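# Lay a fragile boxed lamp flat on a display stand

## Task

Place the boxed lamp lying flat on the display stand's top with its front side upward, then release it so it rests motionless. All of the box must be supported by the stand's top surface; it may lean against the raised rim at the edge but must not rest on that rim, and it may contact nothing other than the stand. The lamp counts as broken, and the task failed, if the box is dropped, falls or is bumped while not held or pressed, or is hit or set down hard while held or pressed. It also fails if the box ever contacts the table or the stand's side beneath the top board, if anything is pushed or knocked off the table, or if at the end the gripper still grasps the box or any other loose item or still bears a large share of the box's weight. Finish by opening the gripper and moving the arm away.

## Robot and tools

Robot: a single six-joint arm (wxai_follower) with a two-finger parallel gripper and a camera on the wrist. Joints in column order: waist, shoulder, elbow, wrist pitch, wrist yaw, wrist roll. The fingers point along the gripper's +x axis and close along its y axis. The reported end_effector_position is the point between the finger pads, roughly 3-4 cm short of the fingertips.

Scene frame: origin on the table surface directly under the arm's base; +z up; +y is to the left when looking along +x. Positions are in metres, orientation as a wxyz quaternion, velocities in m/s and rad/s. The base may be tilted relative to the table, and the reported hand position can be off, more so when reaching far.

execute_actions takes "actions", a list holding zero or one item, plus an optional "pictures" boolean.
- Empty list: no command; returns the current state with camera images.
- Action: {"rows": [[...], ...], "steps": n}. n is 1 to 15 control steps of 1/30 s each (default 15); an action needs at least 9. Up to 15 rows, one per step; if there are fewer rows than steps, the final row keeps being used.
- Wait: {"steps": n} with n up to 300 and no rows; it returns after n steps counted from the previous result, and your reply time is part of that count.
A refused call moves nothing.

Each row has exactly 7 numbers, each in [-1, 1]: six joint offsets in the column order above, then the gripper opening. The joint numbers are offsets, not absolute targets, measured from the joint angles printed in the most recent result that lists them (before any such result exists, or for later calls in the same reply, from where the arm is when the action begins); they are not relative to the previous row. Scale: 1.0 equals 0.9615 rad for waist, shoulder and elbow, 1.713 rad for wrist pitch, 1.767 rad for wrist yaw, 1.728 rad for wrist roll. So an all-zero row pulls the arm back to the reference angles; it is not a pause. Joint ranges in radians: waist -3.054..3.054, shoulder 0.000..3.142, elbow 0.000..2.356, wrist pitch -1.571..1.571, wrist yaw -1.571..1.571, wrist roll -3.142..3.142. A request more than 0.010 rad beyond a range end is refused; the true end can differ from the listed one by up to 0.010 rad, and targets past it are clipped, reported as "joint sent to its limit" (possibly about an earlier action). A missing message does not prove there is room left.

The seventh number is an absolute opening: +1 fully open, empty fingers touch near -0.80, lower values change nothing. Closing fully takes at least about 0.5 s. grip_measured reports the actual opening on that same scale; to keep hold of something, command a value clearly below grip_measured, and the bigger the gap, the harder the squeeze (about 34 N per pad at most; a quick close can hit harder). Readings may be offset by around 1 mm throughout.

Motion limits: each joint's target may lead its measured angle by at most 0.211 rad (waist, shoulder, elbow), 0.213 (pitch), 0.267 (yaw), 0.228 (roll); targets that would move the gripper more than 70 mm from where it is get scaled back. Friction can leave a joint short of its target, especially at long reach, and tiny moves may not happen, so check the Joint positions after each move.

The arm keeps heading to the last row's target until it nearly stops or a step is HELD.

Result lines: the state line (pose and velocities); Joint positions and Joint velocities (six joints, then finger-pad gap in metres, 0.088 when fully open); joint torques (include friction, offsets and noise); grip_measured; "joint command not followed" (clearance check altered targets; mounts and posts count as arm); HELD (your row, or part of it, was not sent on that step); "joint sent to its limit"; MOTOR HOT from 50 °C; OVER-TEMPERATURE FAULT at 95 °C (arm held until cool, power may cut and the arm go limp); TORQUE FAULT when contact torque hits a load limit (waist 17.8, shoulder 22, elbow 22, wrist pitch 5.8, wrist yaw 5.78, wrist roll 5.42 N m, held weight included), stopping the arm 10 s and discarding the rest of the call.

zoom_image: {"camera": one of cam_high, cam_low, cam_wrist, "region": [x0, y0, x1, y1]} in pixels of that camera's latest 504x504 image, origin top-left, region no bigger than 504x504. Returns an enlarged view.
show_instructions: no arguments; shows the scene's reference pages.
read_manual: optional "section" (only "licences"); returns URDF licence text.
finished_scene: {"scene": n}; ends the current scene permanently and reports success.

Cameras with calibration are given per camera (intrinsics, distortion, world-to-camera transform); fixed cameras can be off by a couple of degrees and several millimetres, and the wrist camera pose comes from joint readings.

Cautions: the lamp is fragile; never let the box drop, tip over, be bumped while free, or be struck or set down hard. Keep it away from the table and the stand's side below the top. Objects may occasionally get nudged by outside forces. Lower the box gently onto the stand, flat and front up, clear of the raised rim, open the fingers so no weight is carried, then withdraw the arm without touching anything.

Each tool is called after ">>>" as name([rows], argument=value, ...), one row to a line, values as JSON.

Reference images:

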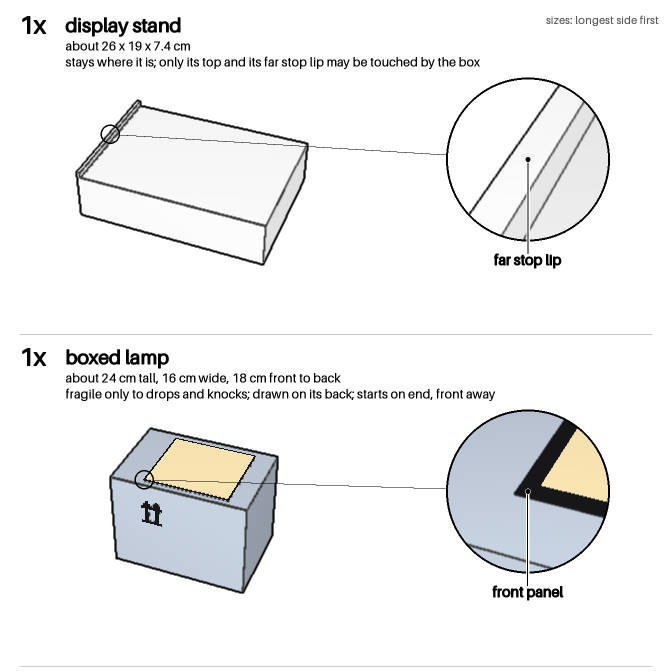

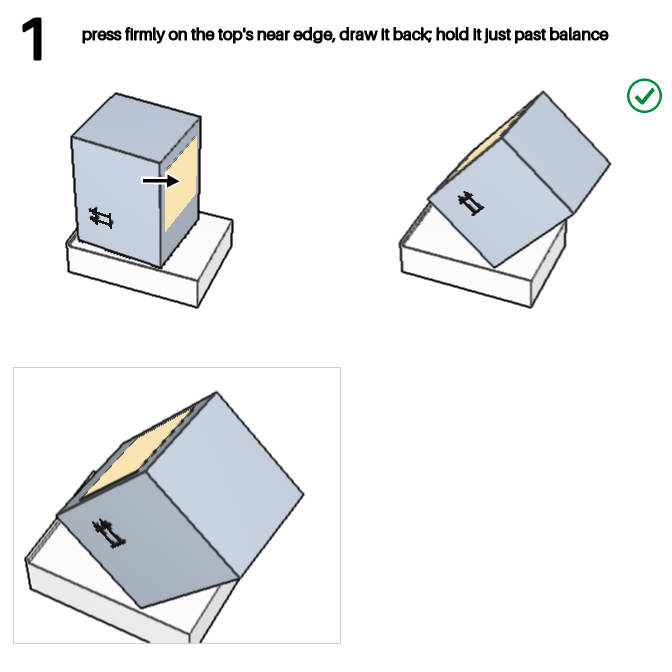

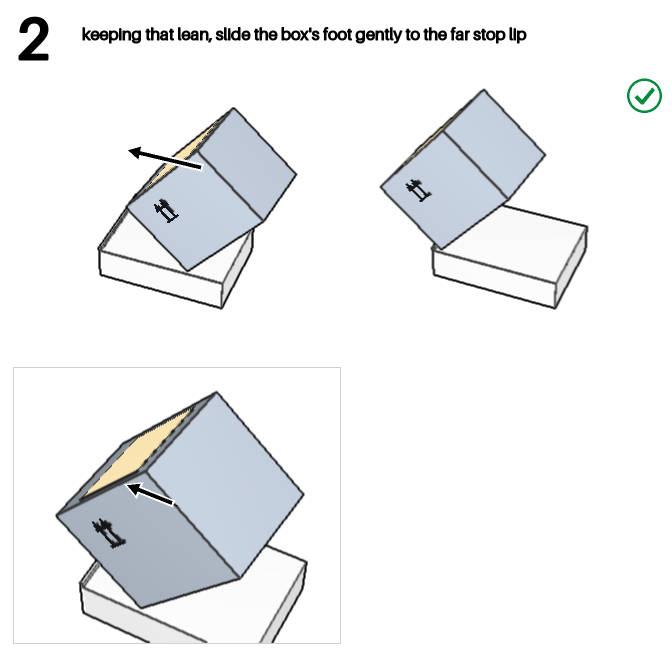

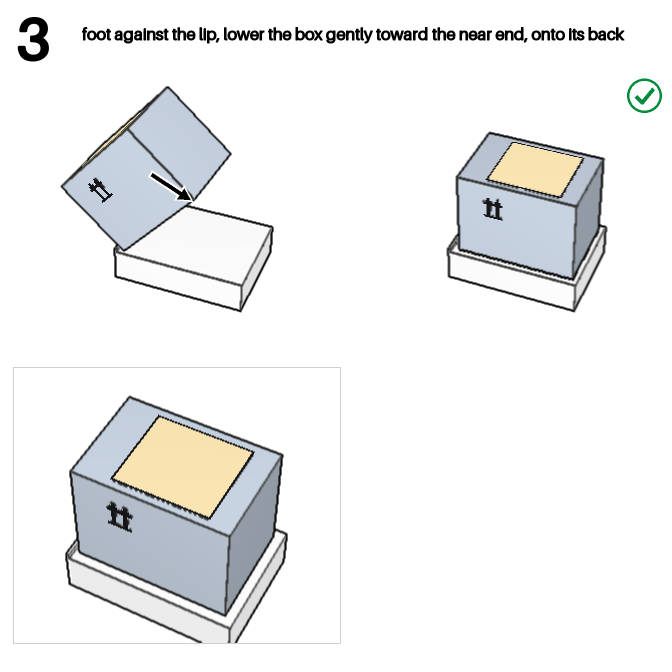

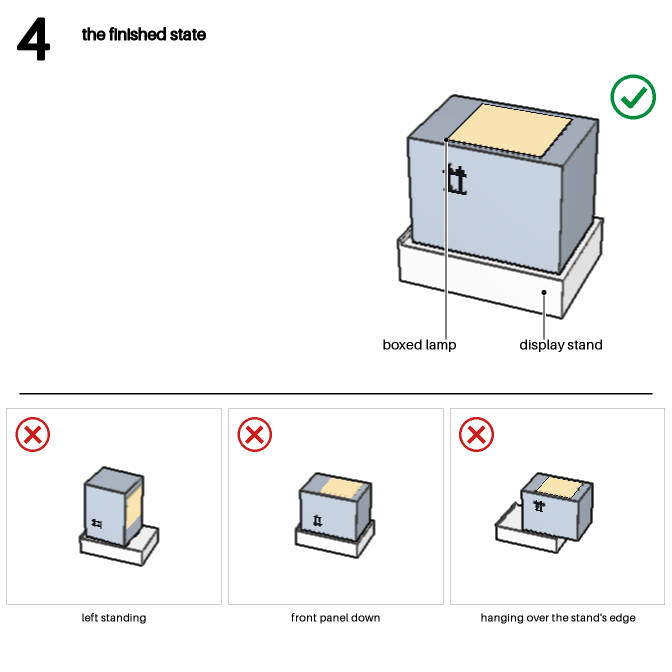

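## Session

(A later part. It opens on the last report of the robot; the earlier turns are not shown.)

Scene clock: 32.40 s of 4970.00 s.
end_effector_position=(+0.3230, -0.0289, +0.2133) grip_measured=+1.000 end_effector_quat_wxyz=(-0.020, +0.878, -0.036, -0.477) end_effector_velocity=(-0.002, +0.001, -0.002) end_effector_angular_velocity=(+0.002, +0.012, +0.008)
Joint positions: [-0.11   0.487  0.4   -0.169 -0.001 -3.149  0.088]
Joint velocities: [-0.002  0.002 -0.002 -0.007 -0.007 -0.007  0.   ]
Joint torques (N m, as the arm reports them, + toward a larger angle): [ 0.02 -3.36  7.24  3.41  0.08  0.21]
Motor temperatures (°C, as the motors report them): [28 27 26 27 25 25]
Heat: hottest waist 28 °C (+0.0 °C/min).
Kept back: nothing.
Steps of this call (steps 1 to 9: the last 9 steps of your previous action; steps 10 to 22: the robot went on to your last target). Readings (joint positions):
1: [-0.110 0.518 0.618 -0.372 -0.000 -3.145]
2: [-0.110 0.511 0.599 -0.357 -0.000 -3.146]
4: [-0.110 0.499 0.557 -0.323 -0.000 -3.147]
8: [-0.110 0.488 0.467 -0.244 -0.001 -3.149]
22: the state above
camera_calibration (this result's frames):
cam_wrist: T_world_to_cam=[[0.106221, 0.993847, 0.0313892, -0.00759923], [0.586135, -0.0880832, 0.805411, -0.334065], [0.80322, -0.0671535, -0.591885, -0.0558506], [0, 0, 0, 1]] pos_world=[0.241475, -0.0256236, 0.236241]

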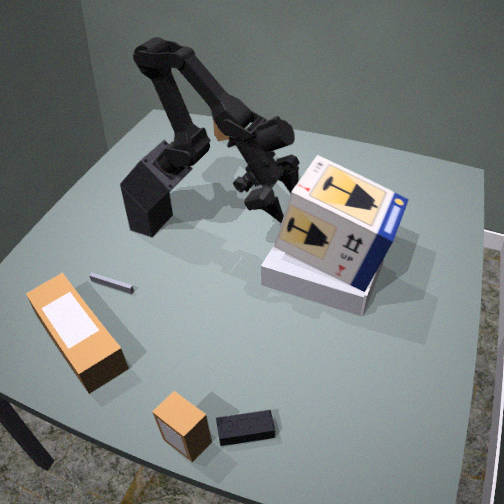

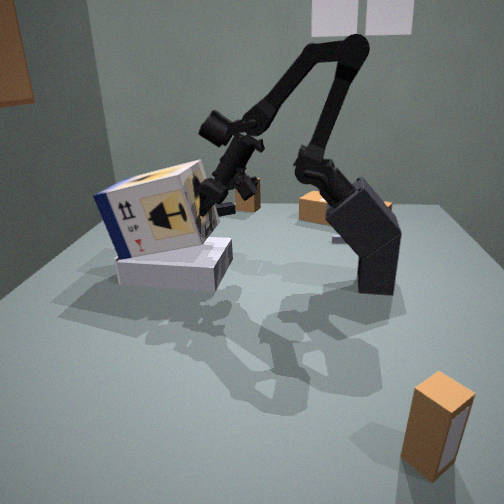

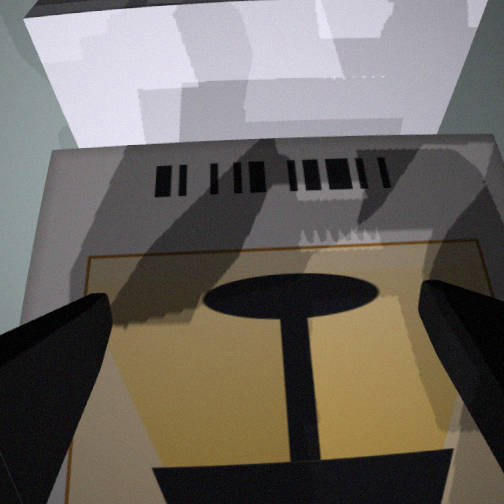

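>>> execute_actions([
  {"rows":[[0,-0.004,0.006,0.024,0,0.002,1],[0,-0.002,-0.005,0.032,0,0.002,1],[0,0,-0.018,0.043,0,0.002,1],[0,0.002,-0.033,0.055,0,0.002,1],[0,0.004,-0.049,0.068,0,0.002,1],[0,0.007,-0.065,0.082,0,0.002,1],[0,0.01,-0.081,0.097,0,0.002,1],[0,0.015,-0.096,0.111,0,0.002,1],[0,0.02,-0.111,0.127,0,0.002,1],[0,0.026,-0.126,0.142,0,0.002,1],[0,0.033,-0.14,0.158,0,0.002,1],[0,0.041,-0.154,0.175,0,0.002,1],[0,0.05,-0.168,0.191,0,0.002,1],[0,0.059,-0.18,0.206,0,0.002,1],[0,0.066,-0.189,0.218,0,0.002,1]],"steps":15},
])

>>> execute_actions([
  {"steps":22},
], pictures=true)

>>> zoom_image(camera="cam_low", region=[60, 110, 260, 310])

Scene clock: 33.77 s of 4970.00 s.
end_effector_position=(+0.3192, -0.0285, +0.2056) grip_measured=+1.000 end_effector_quat_wxyz=(-0.019, +0.881, -0.036, -0.471) end_effector_velocity=(-0.032, +0.004, -0.070) end_effector_angular_velocity=(-0.012, -0.139, +0.008)
Joint positions: [-0.11   0.488  0.355 -0.109 -0.001 -3.15   0.088]
Joint velocities: [-0.002  0.032 -0.408  0.579 -0.007 -0.007  0.   ]
Joint torques (N m, as the arm reports them, + toward a larger angle): [ 0.21 -2.32  7.34  3.64  0.    0.15]
Motor temperatures (°C, as the motors report them): [28 27 26 28 25 25]
Heat: hottest waist 28 °C (+0.0 °C/min).
Steps of this call (steps 1 to 15: the robot went on to your last target; steps 16 to 35: nothing new was sent; steps 36 to 41: the first 6 steps of this action). Readings (joint positions):
36: [-0.110 0.487 0.399 -0.167 -0.001 -3.150]
37: [-0.110 0.487 0.395 -0.163 -0.001 -3.150]
39: [-0.110 0.487 0.380 -0.143 -0.001 -3.150]
41: the state above

Scene clock: 34.50 s of 4970.00 s.
end_effector_position=(+0.3072, -0.0273, +0.1758) grip_measured=+1.000 end_effector_quat_wxyz=(-0.018, +0.894, -0.037, -0.447) end_effector_velocity=(-0.004, +0.003, -0.004) end_effector_angular_velocity=(+0.013, +0.016, +0.017)
Joint positions: [-0.11   0.557  0.196  0.172 -0.001 -3.151  0.088]
Joint velocities: [-0.002  0.002 -0.007 -0.007 -0.022 -0.007  0.   ]
Joint torques (N m, as the arm reports them, + toward a larger angle): [-0.32 -3.24  7.32  3.54 -0.01  0.19]
Motor temperatures (°C, as the motors report them): [28 27 27 28 25 25]
Heat: hottest waist 28 °C (+0.0 °C/min).
Kept back: nothing.
Steps of this call (steps 1 to 9: the last 9 steps of your previous action; steps 10 to 22: the robot went on to your last target). Readings (joint positions):
1: [-0.110 0.490 0.341 -0.089 -0.001 -3.150]
2: [-0.110 0.493 0.327 -0.067 -0.001 -3.151]
4: [-0.110 0.502 0.297 -0.020 -0.001 -3.151]
8: [-0.110 0.529 0.239 0.084 -0.001 -3.151]
22: the state above
camera_calibration (this result's frames):
cam_wrist: T_world_to_cam=[[0.103112, 0.994169, 0.0315627, -0.0053662], [0.530491, -0.0818075, 0.843734, -0.283995], [0.841396, -0.0702554, -0.535833, -0.0869796], [0, 0, 0, 1]] pos_world=[0.224394, -0.0240088, 0.193179]

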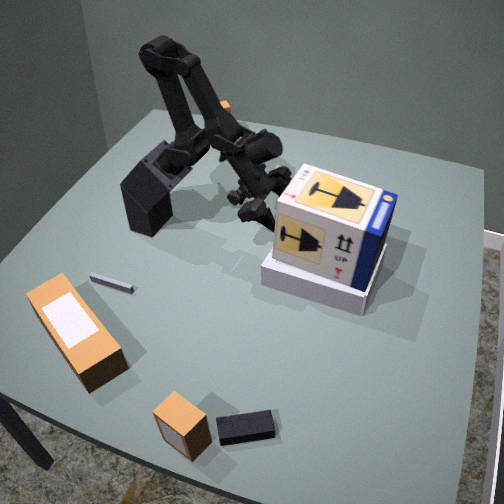

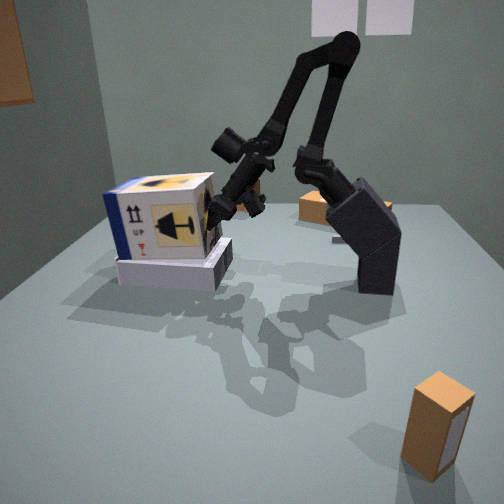

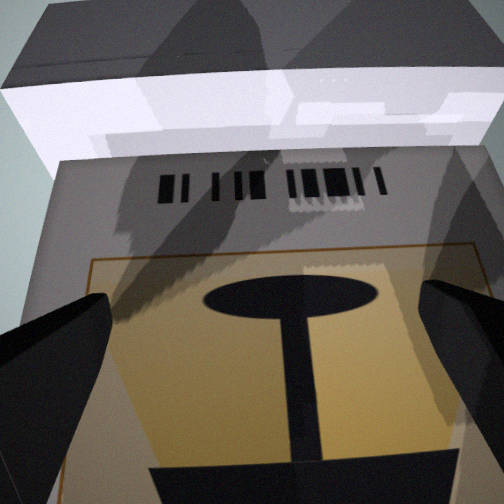

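Region (60, 110, 260, 310) of cam_low's 504x504 image, scaled by 2.520, with more detail than that image has.

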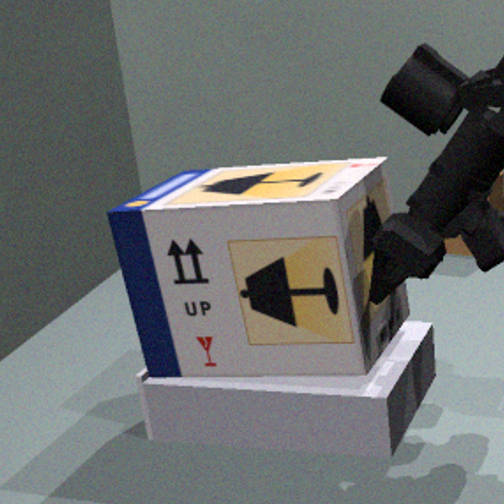

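>>> execute_actions([
  {"rows":[[0,-0.004,0.021,0.022,0,0.003,1],[0,0,0.019,0.025,0,0.003,1],[0,0.004,0.016,0.029,0,0.003,1],[0,0.008,0.014,0.033,0,0.003,1],[0,0.012,0.011,0.037,0,0.003,1],[0,0.017,0.009,0.041,0,0.003,1],[0,0.021,0.006,0.044,0,0.003,1],[0,0.026,0.004,0.048,0,0.003,1],[0,0.031,0.002,0.052,0,0.003,1],[0,0.035,-0.001,0.056,0,0.003,1],[0,0.04,-0.003,0.06,0,0.003,1],[0,0.045,-0.006,0.064,0,0.003,1],[0,0.05,-0.008,0.068,0,0.003,1],[0,0.054,-0.01,0.072,0,0.003,1],[0,0.058,-0.012,0.075,0,0.003,1]],"steps":15},
])

>>> execute_actions([
  {"steps":18},
], pictures=true)

>>> zoom_image(camera="cam_low", region=[90, 150, 250, 310])

Scene clock: 35.30 s of 4970.00 s.
end_effector_position=(+0.3064, -0.0272, +0.1731) grip_measured=+1.000 end_effector_quat_wxyz=(-0.018, +0.894, -0.037, -0.446) end_effector_velocity=(-0.007, +0.006, -0.022) end_effector_angular_velocity=(+0.015, +0.001, +0.038)
Joint positions: [-0.11   0.57   0.187  0.196 -0.001 -3.151  0.088]
Joint velocities: [-0.002  0.115 -0.071  0.183 -0.037 -0.022  0.   ]
Joint torques (N m, as the arm reports them, + toward a larger angle): [ 0.17 -3.27  7.71  3.53  0.03  0.21]
Motor temperatures (°C, as the motors report them): [28 27 27 29 25 25]
Heat: hottest wrist pitch 29 °C (+1.7 °C/min).
Steps of this call (steps 1 to 15: the robot went on to your last target; steps 16 to 18: nothing new was sent; steps 19 to 24: the first 6 steps of this action). Readings (joint positions):
19: [-0.110 0.557 0.196 0.174 -0.001 -3.151]
20: [-0.110 0.558 0.195 0.176 -0.001 -3.151]
22: [-0.110 0.563 0.192 0.184 -0.001 -3.151]
24: the state above

Scene clock: 35.90 s of 4970.00 s.
end_effector_position=(+0.3040, -0.0270, +0.1646) grip_measured=+1.000 end_effector_quat_wxyz=(-0.018, +0.894, -0.037, -0.447) end_effector_velocity=(+0.000, +0.003, -0.000) end_effector_angular_velocity=(+0.011, -0.004, +0.017)
Joint positions: [-0.11   0.62   0.162  0.269 -0.001 -3.151  0.088]
Joint velocities: [-0.002  0.002 -0.002  0.007 -0.022 -0.007  0.   ]
Joint torques (N m, as the arm reports them, + toward a larger angle): [-0.02 -3.22  7.13  3.43  0.02  0.21]
Motor temperatures (°C, as the motors report them): [28 27 27 29 25 25]
Heat: hottest wrist pitch 29 °C (+1.7 °C/min).
Kept back: nothing.
Steps of this call (steps 1 to 9: the last 9 steps of your previous action; steps 10 to 18: the robot went on to your last target). Readings (joint positions):
1: [-0.110 0.574 0.185 0.201 -0.001 -3.151]
2: [-0.110 0.578 0.183 0.208 -0.001 -3.151]
4: [-0.110 0.586 0.178 0.220 -0.001 -3.151]
8: [-0.110 0.605 0.169 0.247 -0.001 -3.151]
18: the state above
camera_calibration (this result's frames):
cam_wrist: T_world_to_cam=[[0.103123, 0.994168, 0.0315574, -0.00501489], [0.530812, -0.0818355, 0.843529, -0.272908], [0.841192, -0.0702359, -0.536155, -0.0900655], [0, 0, 0, 1]] pos_world=[0.221143, -0.0236738, 0.182076]

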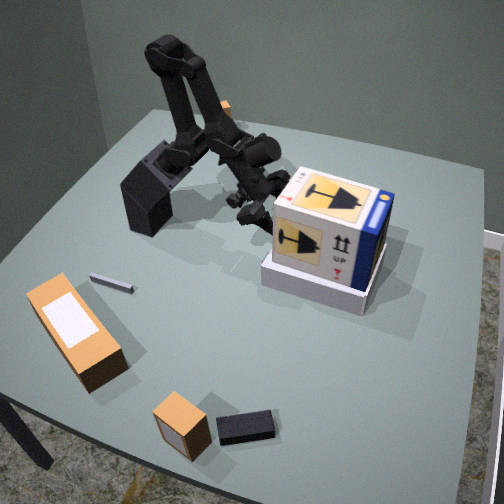

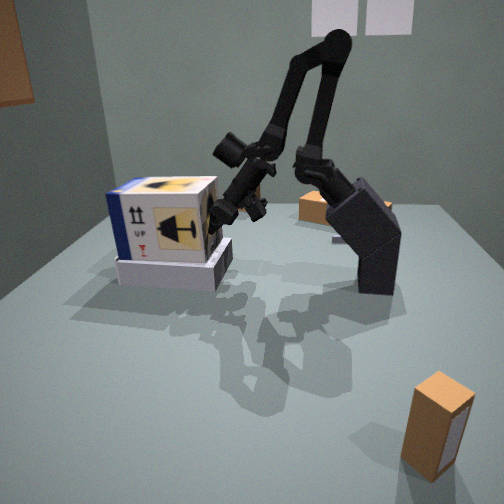

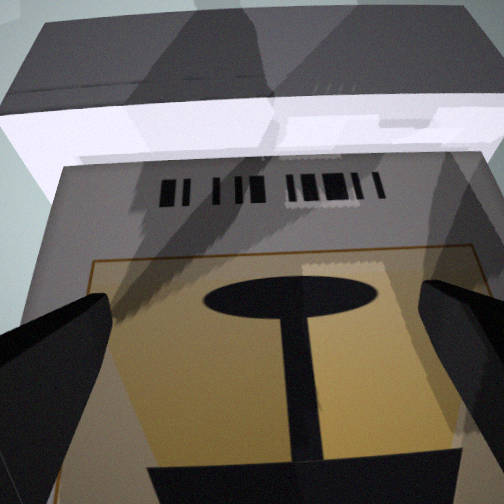

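Region (90, 150, 250, 310) of cam_low's 504x504 image, scaled by 3.150, with more detail than that image has.

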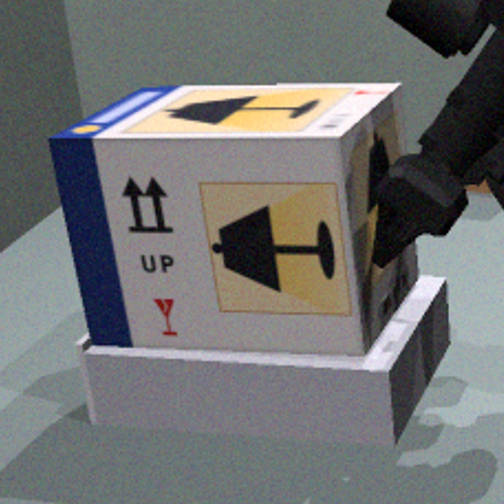

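>>> execute_actions([
  {"rows":[[0,-0.004,0.022,0.021,0,0.003,1],[0,0,0.02,0.024,0,0.003,1],[0,0.004,0.019,0.027,0,0.003,1],[0,0.008,0.017,0.03,0,0.003,1],[0,0.012,0.015,0.033,0,0.003,1],[0,0.016,0.014,0.036,0,0.003,1],[0,0.02,0.012,0.039,0,0.003,1],[0,0.024,0.011,0.042,0,0.003,1],[0,0.027,0.009,0.045,0,0.003,1],[0,0.031,0.008,0.048,0,0.003,1],[0,0.035,0.006,0.051,0,0.003,1],[0,0.039,0.005,0.054,0,0.003,1],[0,0.043,0.003,0.057,0,0.003,1],[0,0.047,0.002,0.06,0,0.003,1],[0,0.05,0,0.063,0,0.003,1]],"steps":15},
])

>>> execute_actions([
  {"steps":18},
], pictures=true)

>>> zoom_image(camera="cam_low", region=[90, 150, 250, 310])

Scene clock: 36.83 s of 4970.00 s.
end_effector_position=(+0.3032, -0.0269, +0.1623) grip_measured=+1.000 end_effector_quat_wxyz=(-0.018, +0.894, -0.037, -0.447) end_effector_velocity=(-0.004, -0.001, -0.015) end_effector_angular_velocity=(-0.020, +0.004, +0.011)
Joint positions: [-0.11   0.634  0.155  0.289 -0.001 -3.151  0.088]
Joint velocities: [-0.002  0.1   -0.042  0.139  0.007 -0.022  0.   ]
Joint torques (N m, as the arm reports them, + toward a larger angle): [-0.08 -3.21  7.04  3.34 -0.01  0.16]
Motor temperatures (°C, as the motors report them): [28 27 27 29 25 25]
Heat: hottest wrist pitch 29 °C (+1.6 °C/min).
Steps of this call (steps 1 to 15: the robot went on to your last target; steps 16 to 22: nothing new was sent; steps 23 to 28: the first 6 steps of this action). Readings (joint positions):
23: [-0.110 0.620 0.161 0.271 -0.001 -3.151]
24: [-0.110 0.622 0.160 0.273 -0.001 -3.151]
26: [-0.110 0.627 0.158 0.280 -0.001 -3.151]
28: the state above

Scene clock: 37.43 s of 4970.00 s.
end_effector_position=(+0.3020, -0.0267, +0.1577) grip_measured=+1.000 end_effector_quat_wxyz=(-0.018, +0.895, -0.037, -0.444) end_effector_velocity=(-0.002, +0.004, -0.001) end_effector_angular_velocity=(+0.015, +0.006, +0.021)
Joint positions: [-0.11   0.668  0.137  0.348 -0.001 -3.151  0.088]
Joint velocities: [ 0.002 -0.002 -0.002 -0.007 -0.022 -0.007  0.   ]
Joint torques (N m, as the arm reports them, + toward a larger angle): [ 0.14 -2.73  6.92  3.37  0.01  0.17]
Motor temperatures (°C, as the motors report them): [28 27 27 30 25 25]
Heat: hottest wrist pitch 30 °C (+3.2 °C/min).
Kept back: nothing.
Steps of this call (steps 1 to 9: the last 9 steps of your previous action; steps 10 to 18: the robot went on to your last target). Readings (joint positions):
1: [-0.110 0.638 0.154 0.294 -0.001 -3.151]
2: [-0.110 0.641 0.153 0.299 -0.001 -3.151]
4: [-0.110 0.648 0.150 0.309 -0.001 -3.151]
8: [-0.110 0.663 0.144 0.329 -0.001 -3.151]
18: the state above
camera_calibration (this result's frames):
cam_wrist: T_world_to_cam=[[0.102745, 0.994195, 0.0319348, -0.00479667], [0.526311, -0.081578, 0.84637, -0.265046], [0.844062, -0.0701527, -0.531637, -0.0936893], [0, 0, 0, 1]] pos_world=[0.219069, -0.0234256, 0.174671]

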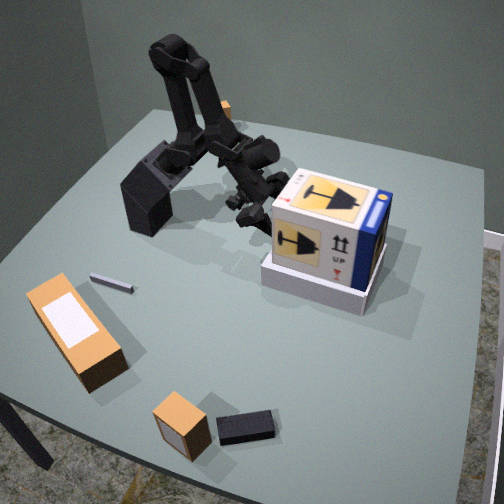

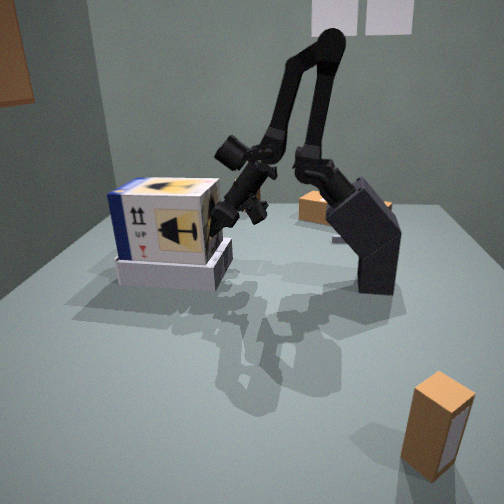

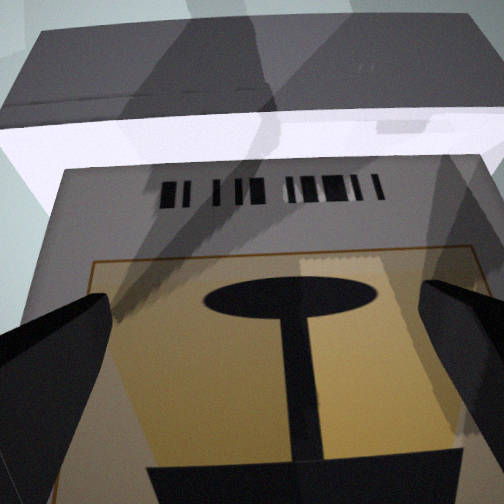

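Region (90, 150, 250, 310) of cam_low's 504x504 image, scaled by 3.150, with more detail than that image has.

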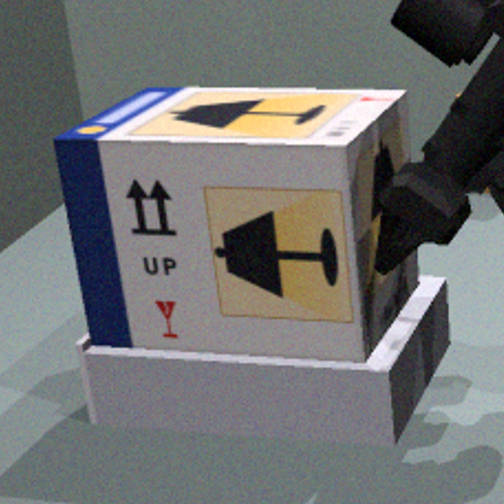

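>>> execute_actions([
  {"rows":[[0,0.002,0.021,0.014,0,0.003,1],[0,0.004,0.016,0.011,0,0.003,1],[0,0.005,0.011,0.007,0,0.003,1],[0,0.005,0.006,0.003,0,0.003,1],[0,0.005,0,-0.002,0,0.003,1],[0,0.005,-0.006,-0.008,0,0.003,1],[0,0,-0.012,-0.018,0,0.003,1],[0,-0.015,-0.018,-0.035,0,0.003,1],[0,-0.045,-0.02,-0.065,0,0.003,1],[0,-0.09,-0.02,-0.1,0,0.003,1],[0,-0.14,-0.02,-0.14,0,0.003,1],[0,-0.2,-0.02,-0.185,0,0.003,1],[0,-0.255,-0.02,-0.225,0,0.003,1],[0,-0.3,-0.02,-0.258,0,0.003,1],[0,-0.33,-0.02,-0.28,0,0.003,1]],"steps":15},
])

>>> execute_actions([
  {"steps":22},
], pictures=true)

>>> zoom_image(camera="cam_high", region=[240, 150, 420, 330])

Scene clock: 38.27 s of 4970.00 s.
end_effector_position=(+0.2999, -0.0265, +0.1560) grip_measured=+1.000 end_effector_quat_wxyz=(-0.018, +0.893, -0.037, -0.448) end_effector_velocity=(-0.019, +0.004, -0.014) end_effector_angular_velocity=(+0.020, +0.099, +0.018)
Joint positions: [-0.11   0.669  0.133  0.345 -0.001 -3.151  0.088]
Joint velocities: [-0.002 -0.002 -0.007 -0.095 -0.022 -0.007  0.   ]
Joint torques (N m, as the arm reports them, + toward a larger angle): [ 0.01 -2.06  4.36  1.6   0.05  0.16]
Motor temperatures (°C, as the motors report them): [28 27 27 30 25 25]
Heat: hottest wrist pitch 30 °C (+3.1 °C/min).
Steps of this call (steps 1 to 15: the robot went on to your last target; steps 16 to 19: nothing new was sent; steps 20 to 25: the first 6 steps of this action). Readings (joint positions):
20: [-0.110 0.668 0.136 0.348 -0.001 -3.151]
21: [-0.110 0.668 0.136 0.348 -0.001 -3.151]
23: [-0.110 0.669 0.134 0.348 -0.001 -3.151]
25: the state above

Scene clock: 39.00 s of 4970.00 s.
end_effector_position=(+0.2508, -0.0221, +0.1603) grip_measured=+1.000 end_effector_quat_wxyz=(-0.021, +0.853, -0.034, -0.520) end_effector_velocity=(-0.001, -0.001, +0.001) end_effector_angular_velocity=(-0.002, -0.002, +0.004)
Joint positions: [-0.11   0.355  0.128 -0.129 -0.001 -3.151  0.088]
Joint velocities: [-0.007 -0.012 -0.002 -0.007 -0.007 -0.007  0.   ]
Joint torques (N m, as the arm reports them, + toward a larger angle): [-0.09 -2.16  4.18  0.78  0.02  0.16]
Motor temperatures (°C, as the motors report them): [28 27 27 30 25 25]
Heat: hottest wrist pitch 30 °C (+3.1 °C/min).
Kept back: nothing.
Steps of this call (steps 1 to 9: the last 9 steps of your previous action; steps 10 to 22: the robot went on to your last target). Readings (joint positions):
1: [-0.110 0.669 0.133 0.341 -0.001 -3.151]
2: [-0.110 0.668 0.133 0.333 -0.001 -3.151]
4: [-0.110 0.644 0.133 0.274 -0.001 -3.151]
8: [-0.110 0.496 0.128 0.055 -0.001 -3.151]
22: the state above
camera_calibration (this result's frames):
cam_wrist: T_world_to_cam=[[0.10737, 0.993791, 0.0291837, -0.00490369], [0.663999, -0.0935246, 0.741862, -0.257955], [0.739985, -0.0602759, -0.669917, -0.000290479], [0, 0, 0, 1]] pos_world=[0.172023, -0.0192694, 0.191316]

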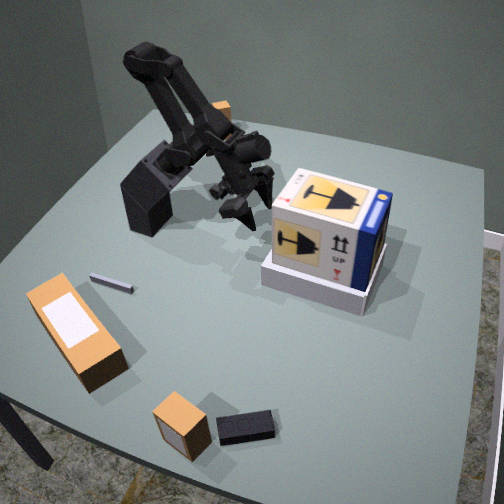

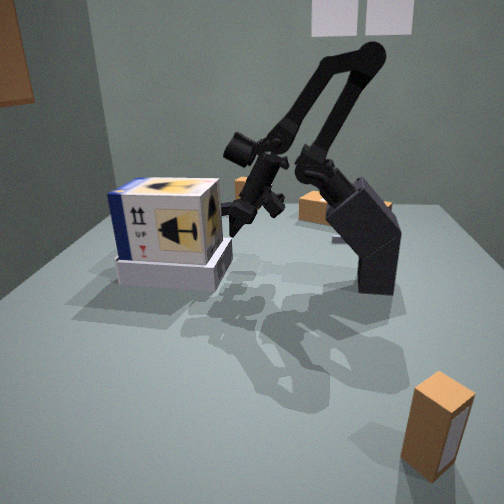

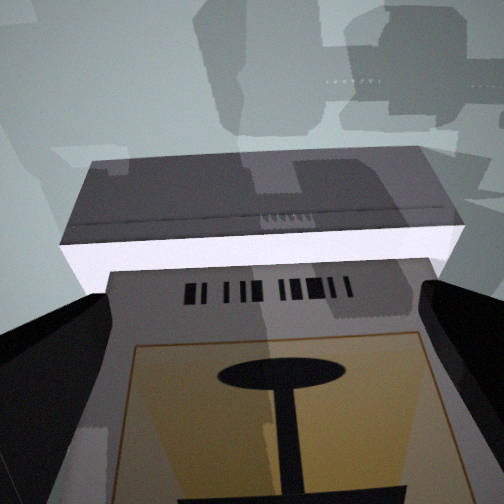

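Region (240, 150, 420, 330) of cam_high's 504x504 image, scaled by 2.800, with more detail than that image has.

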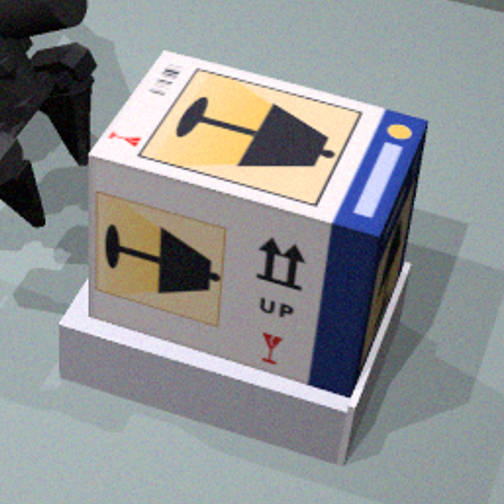

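>>> finished_scene(scene=1)

The scene is finished: the task was done.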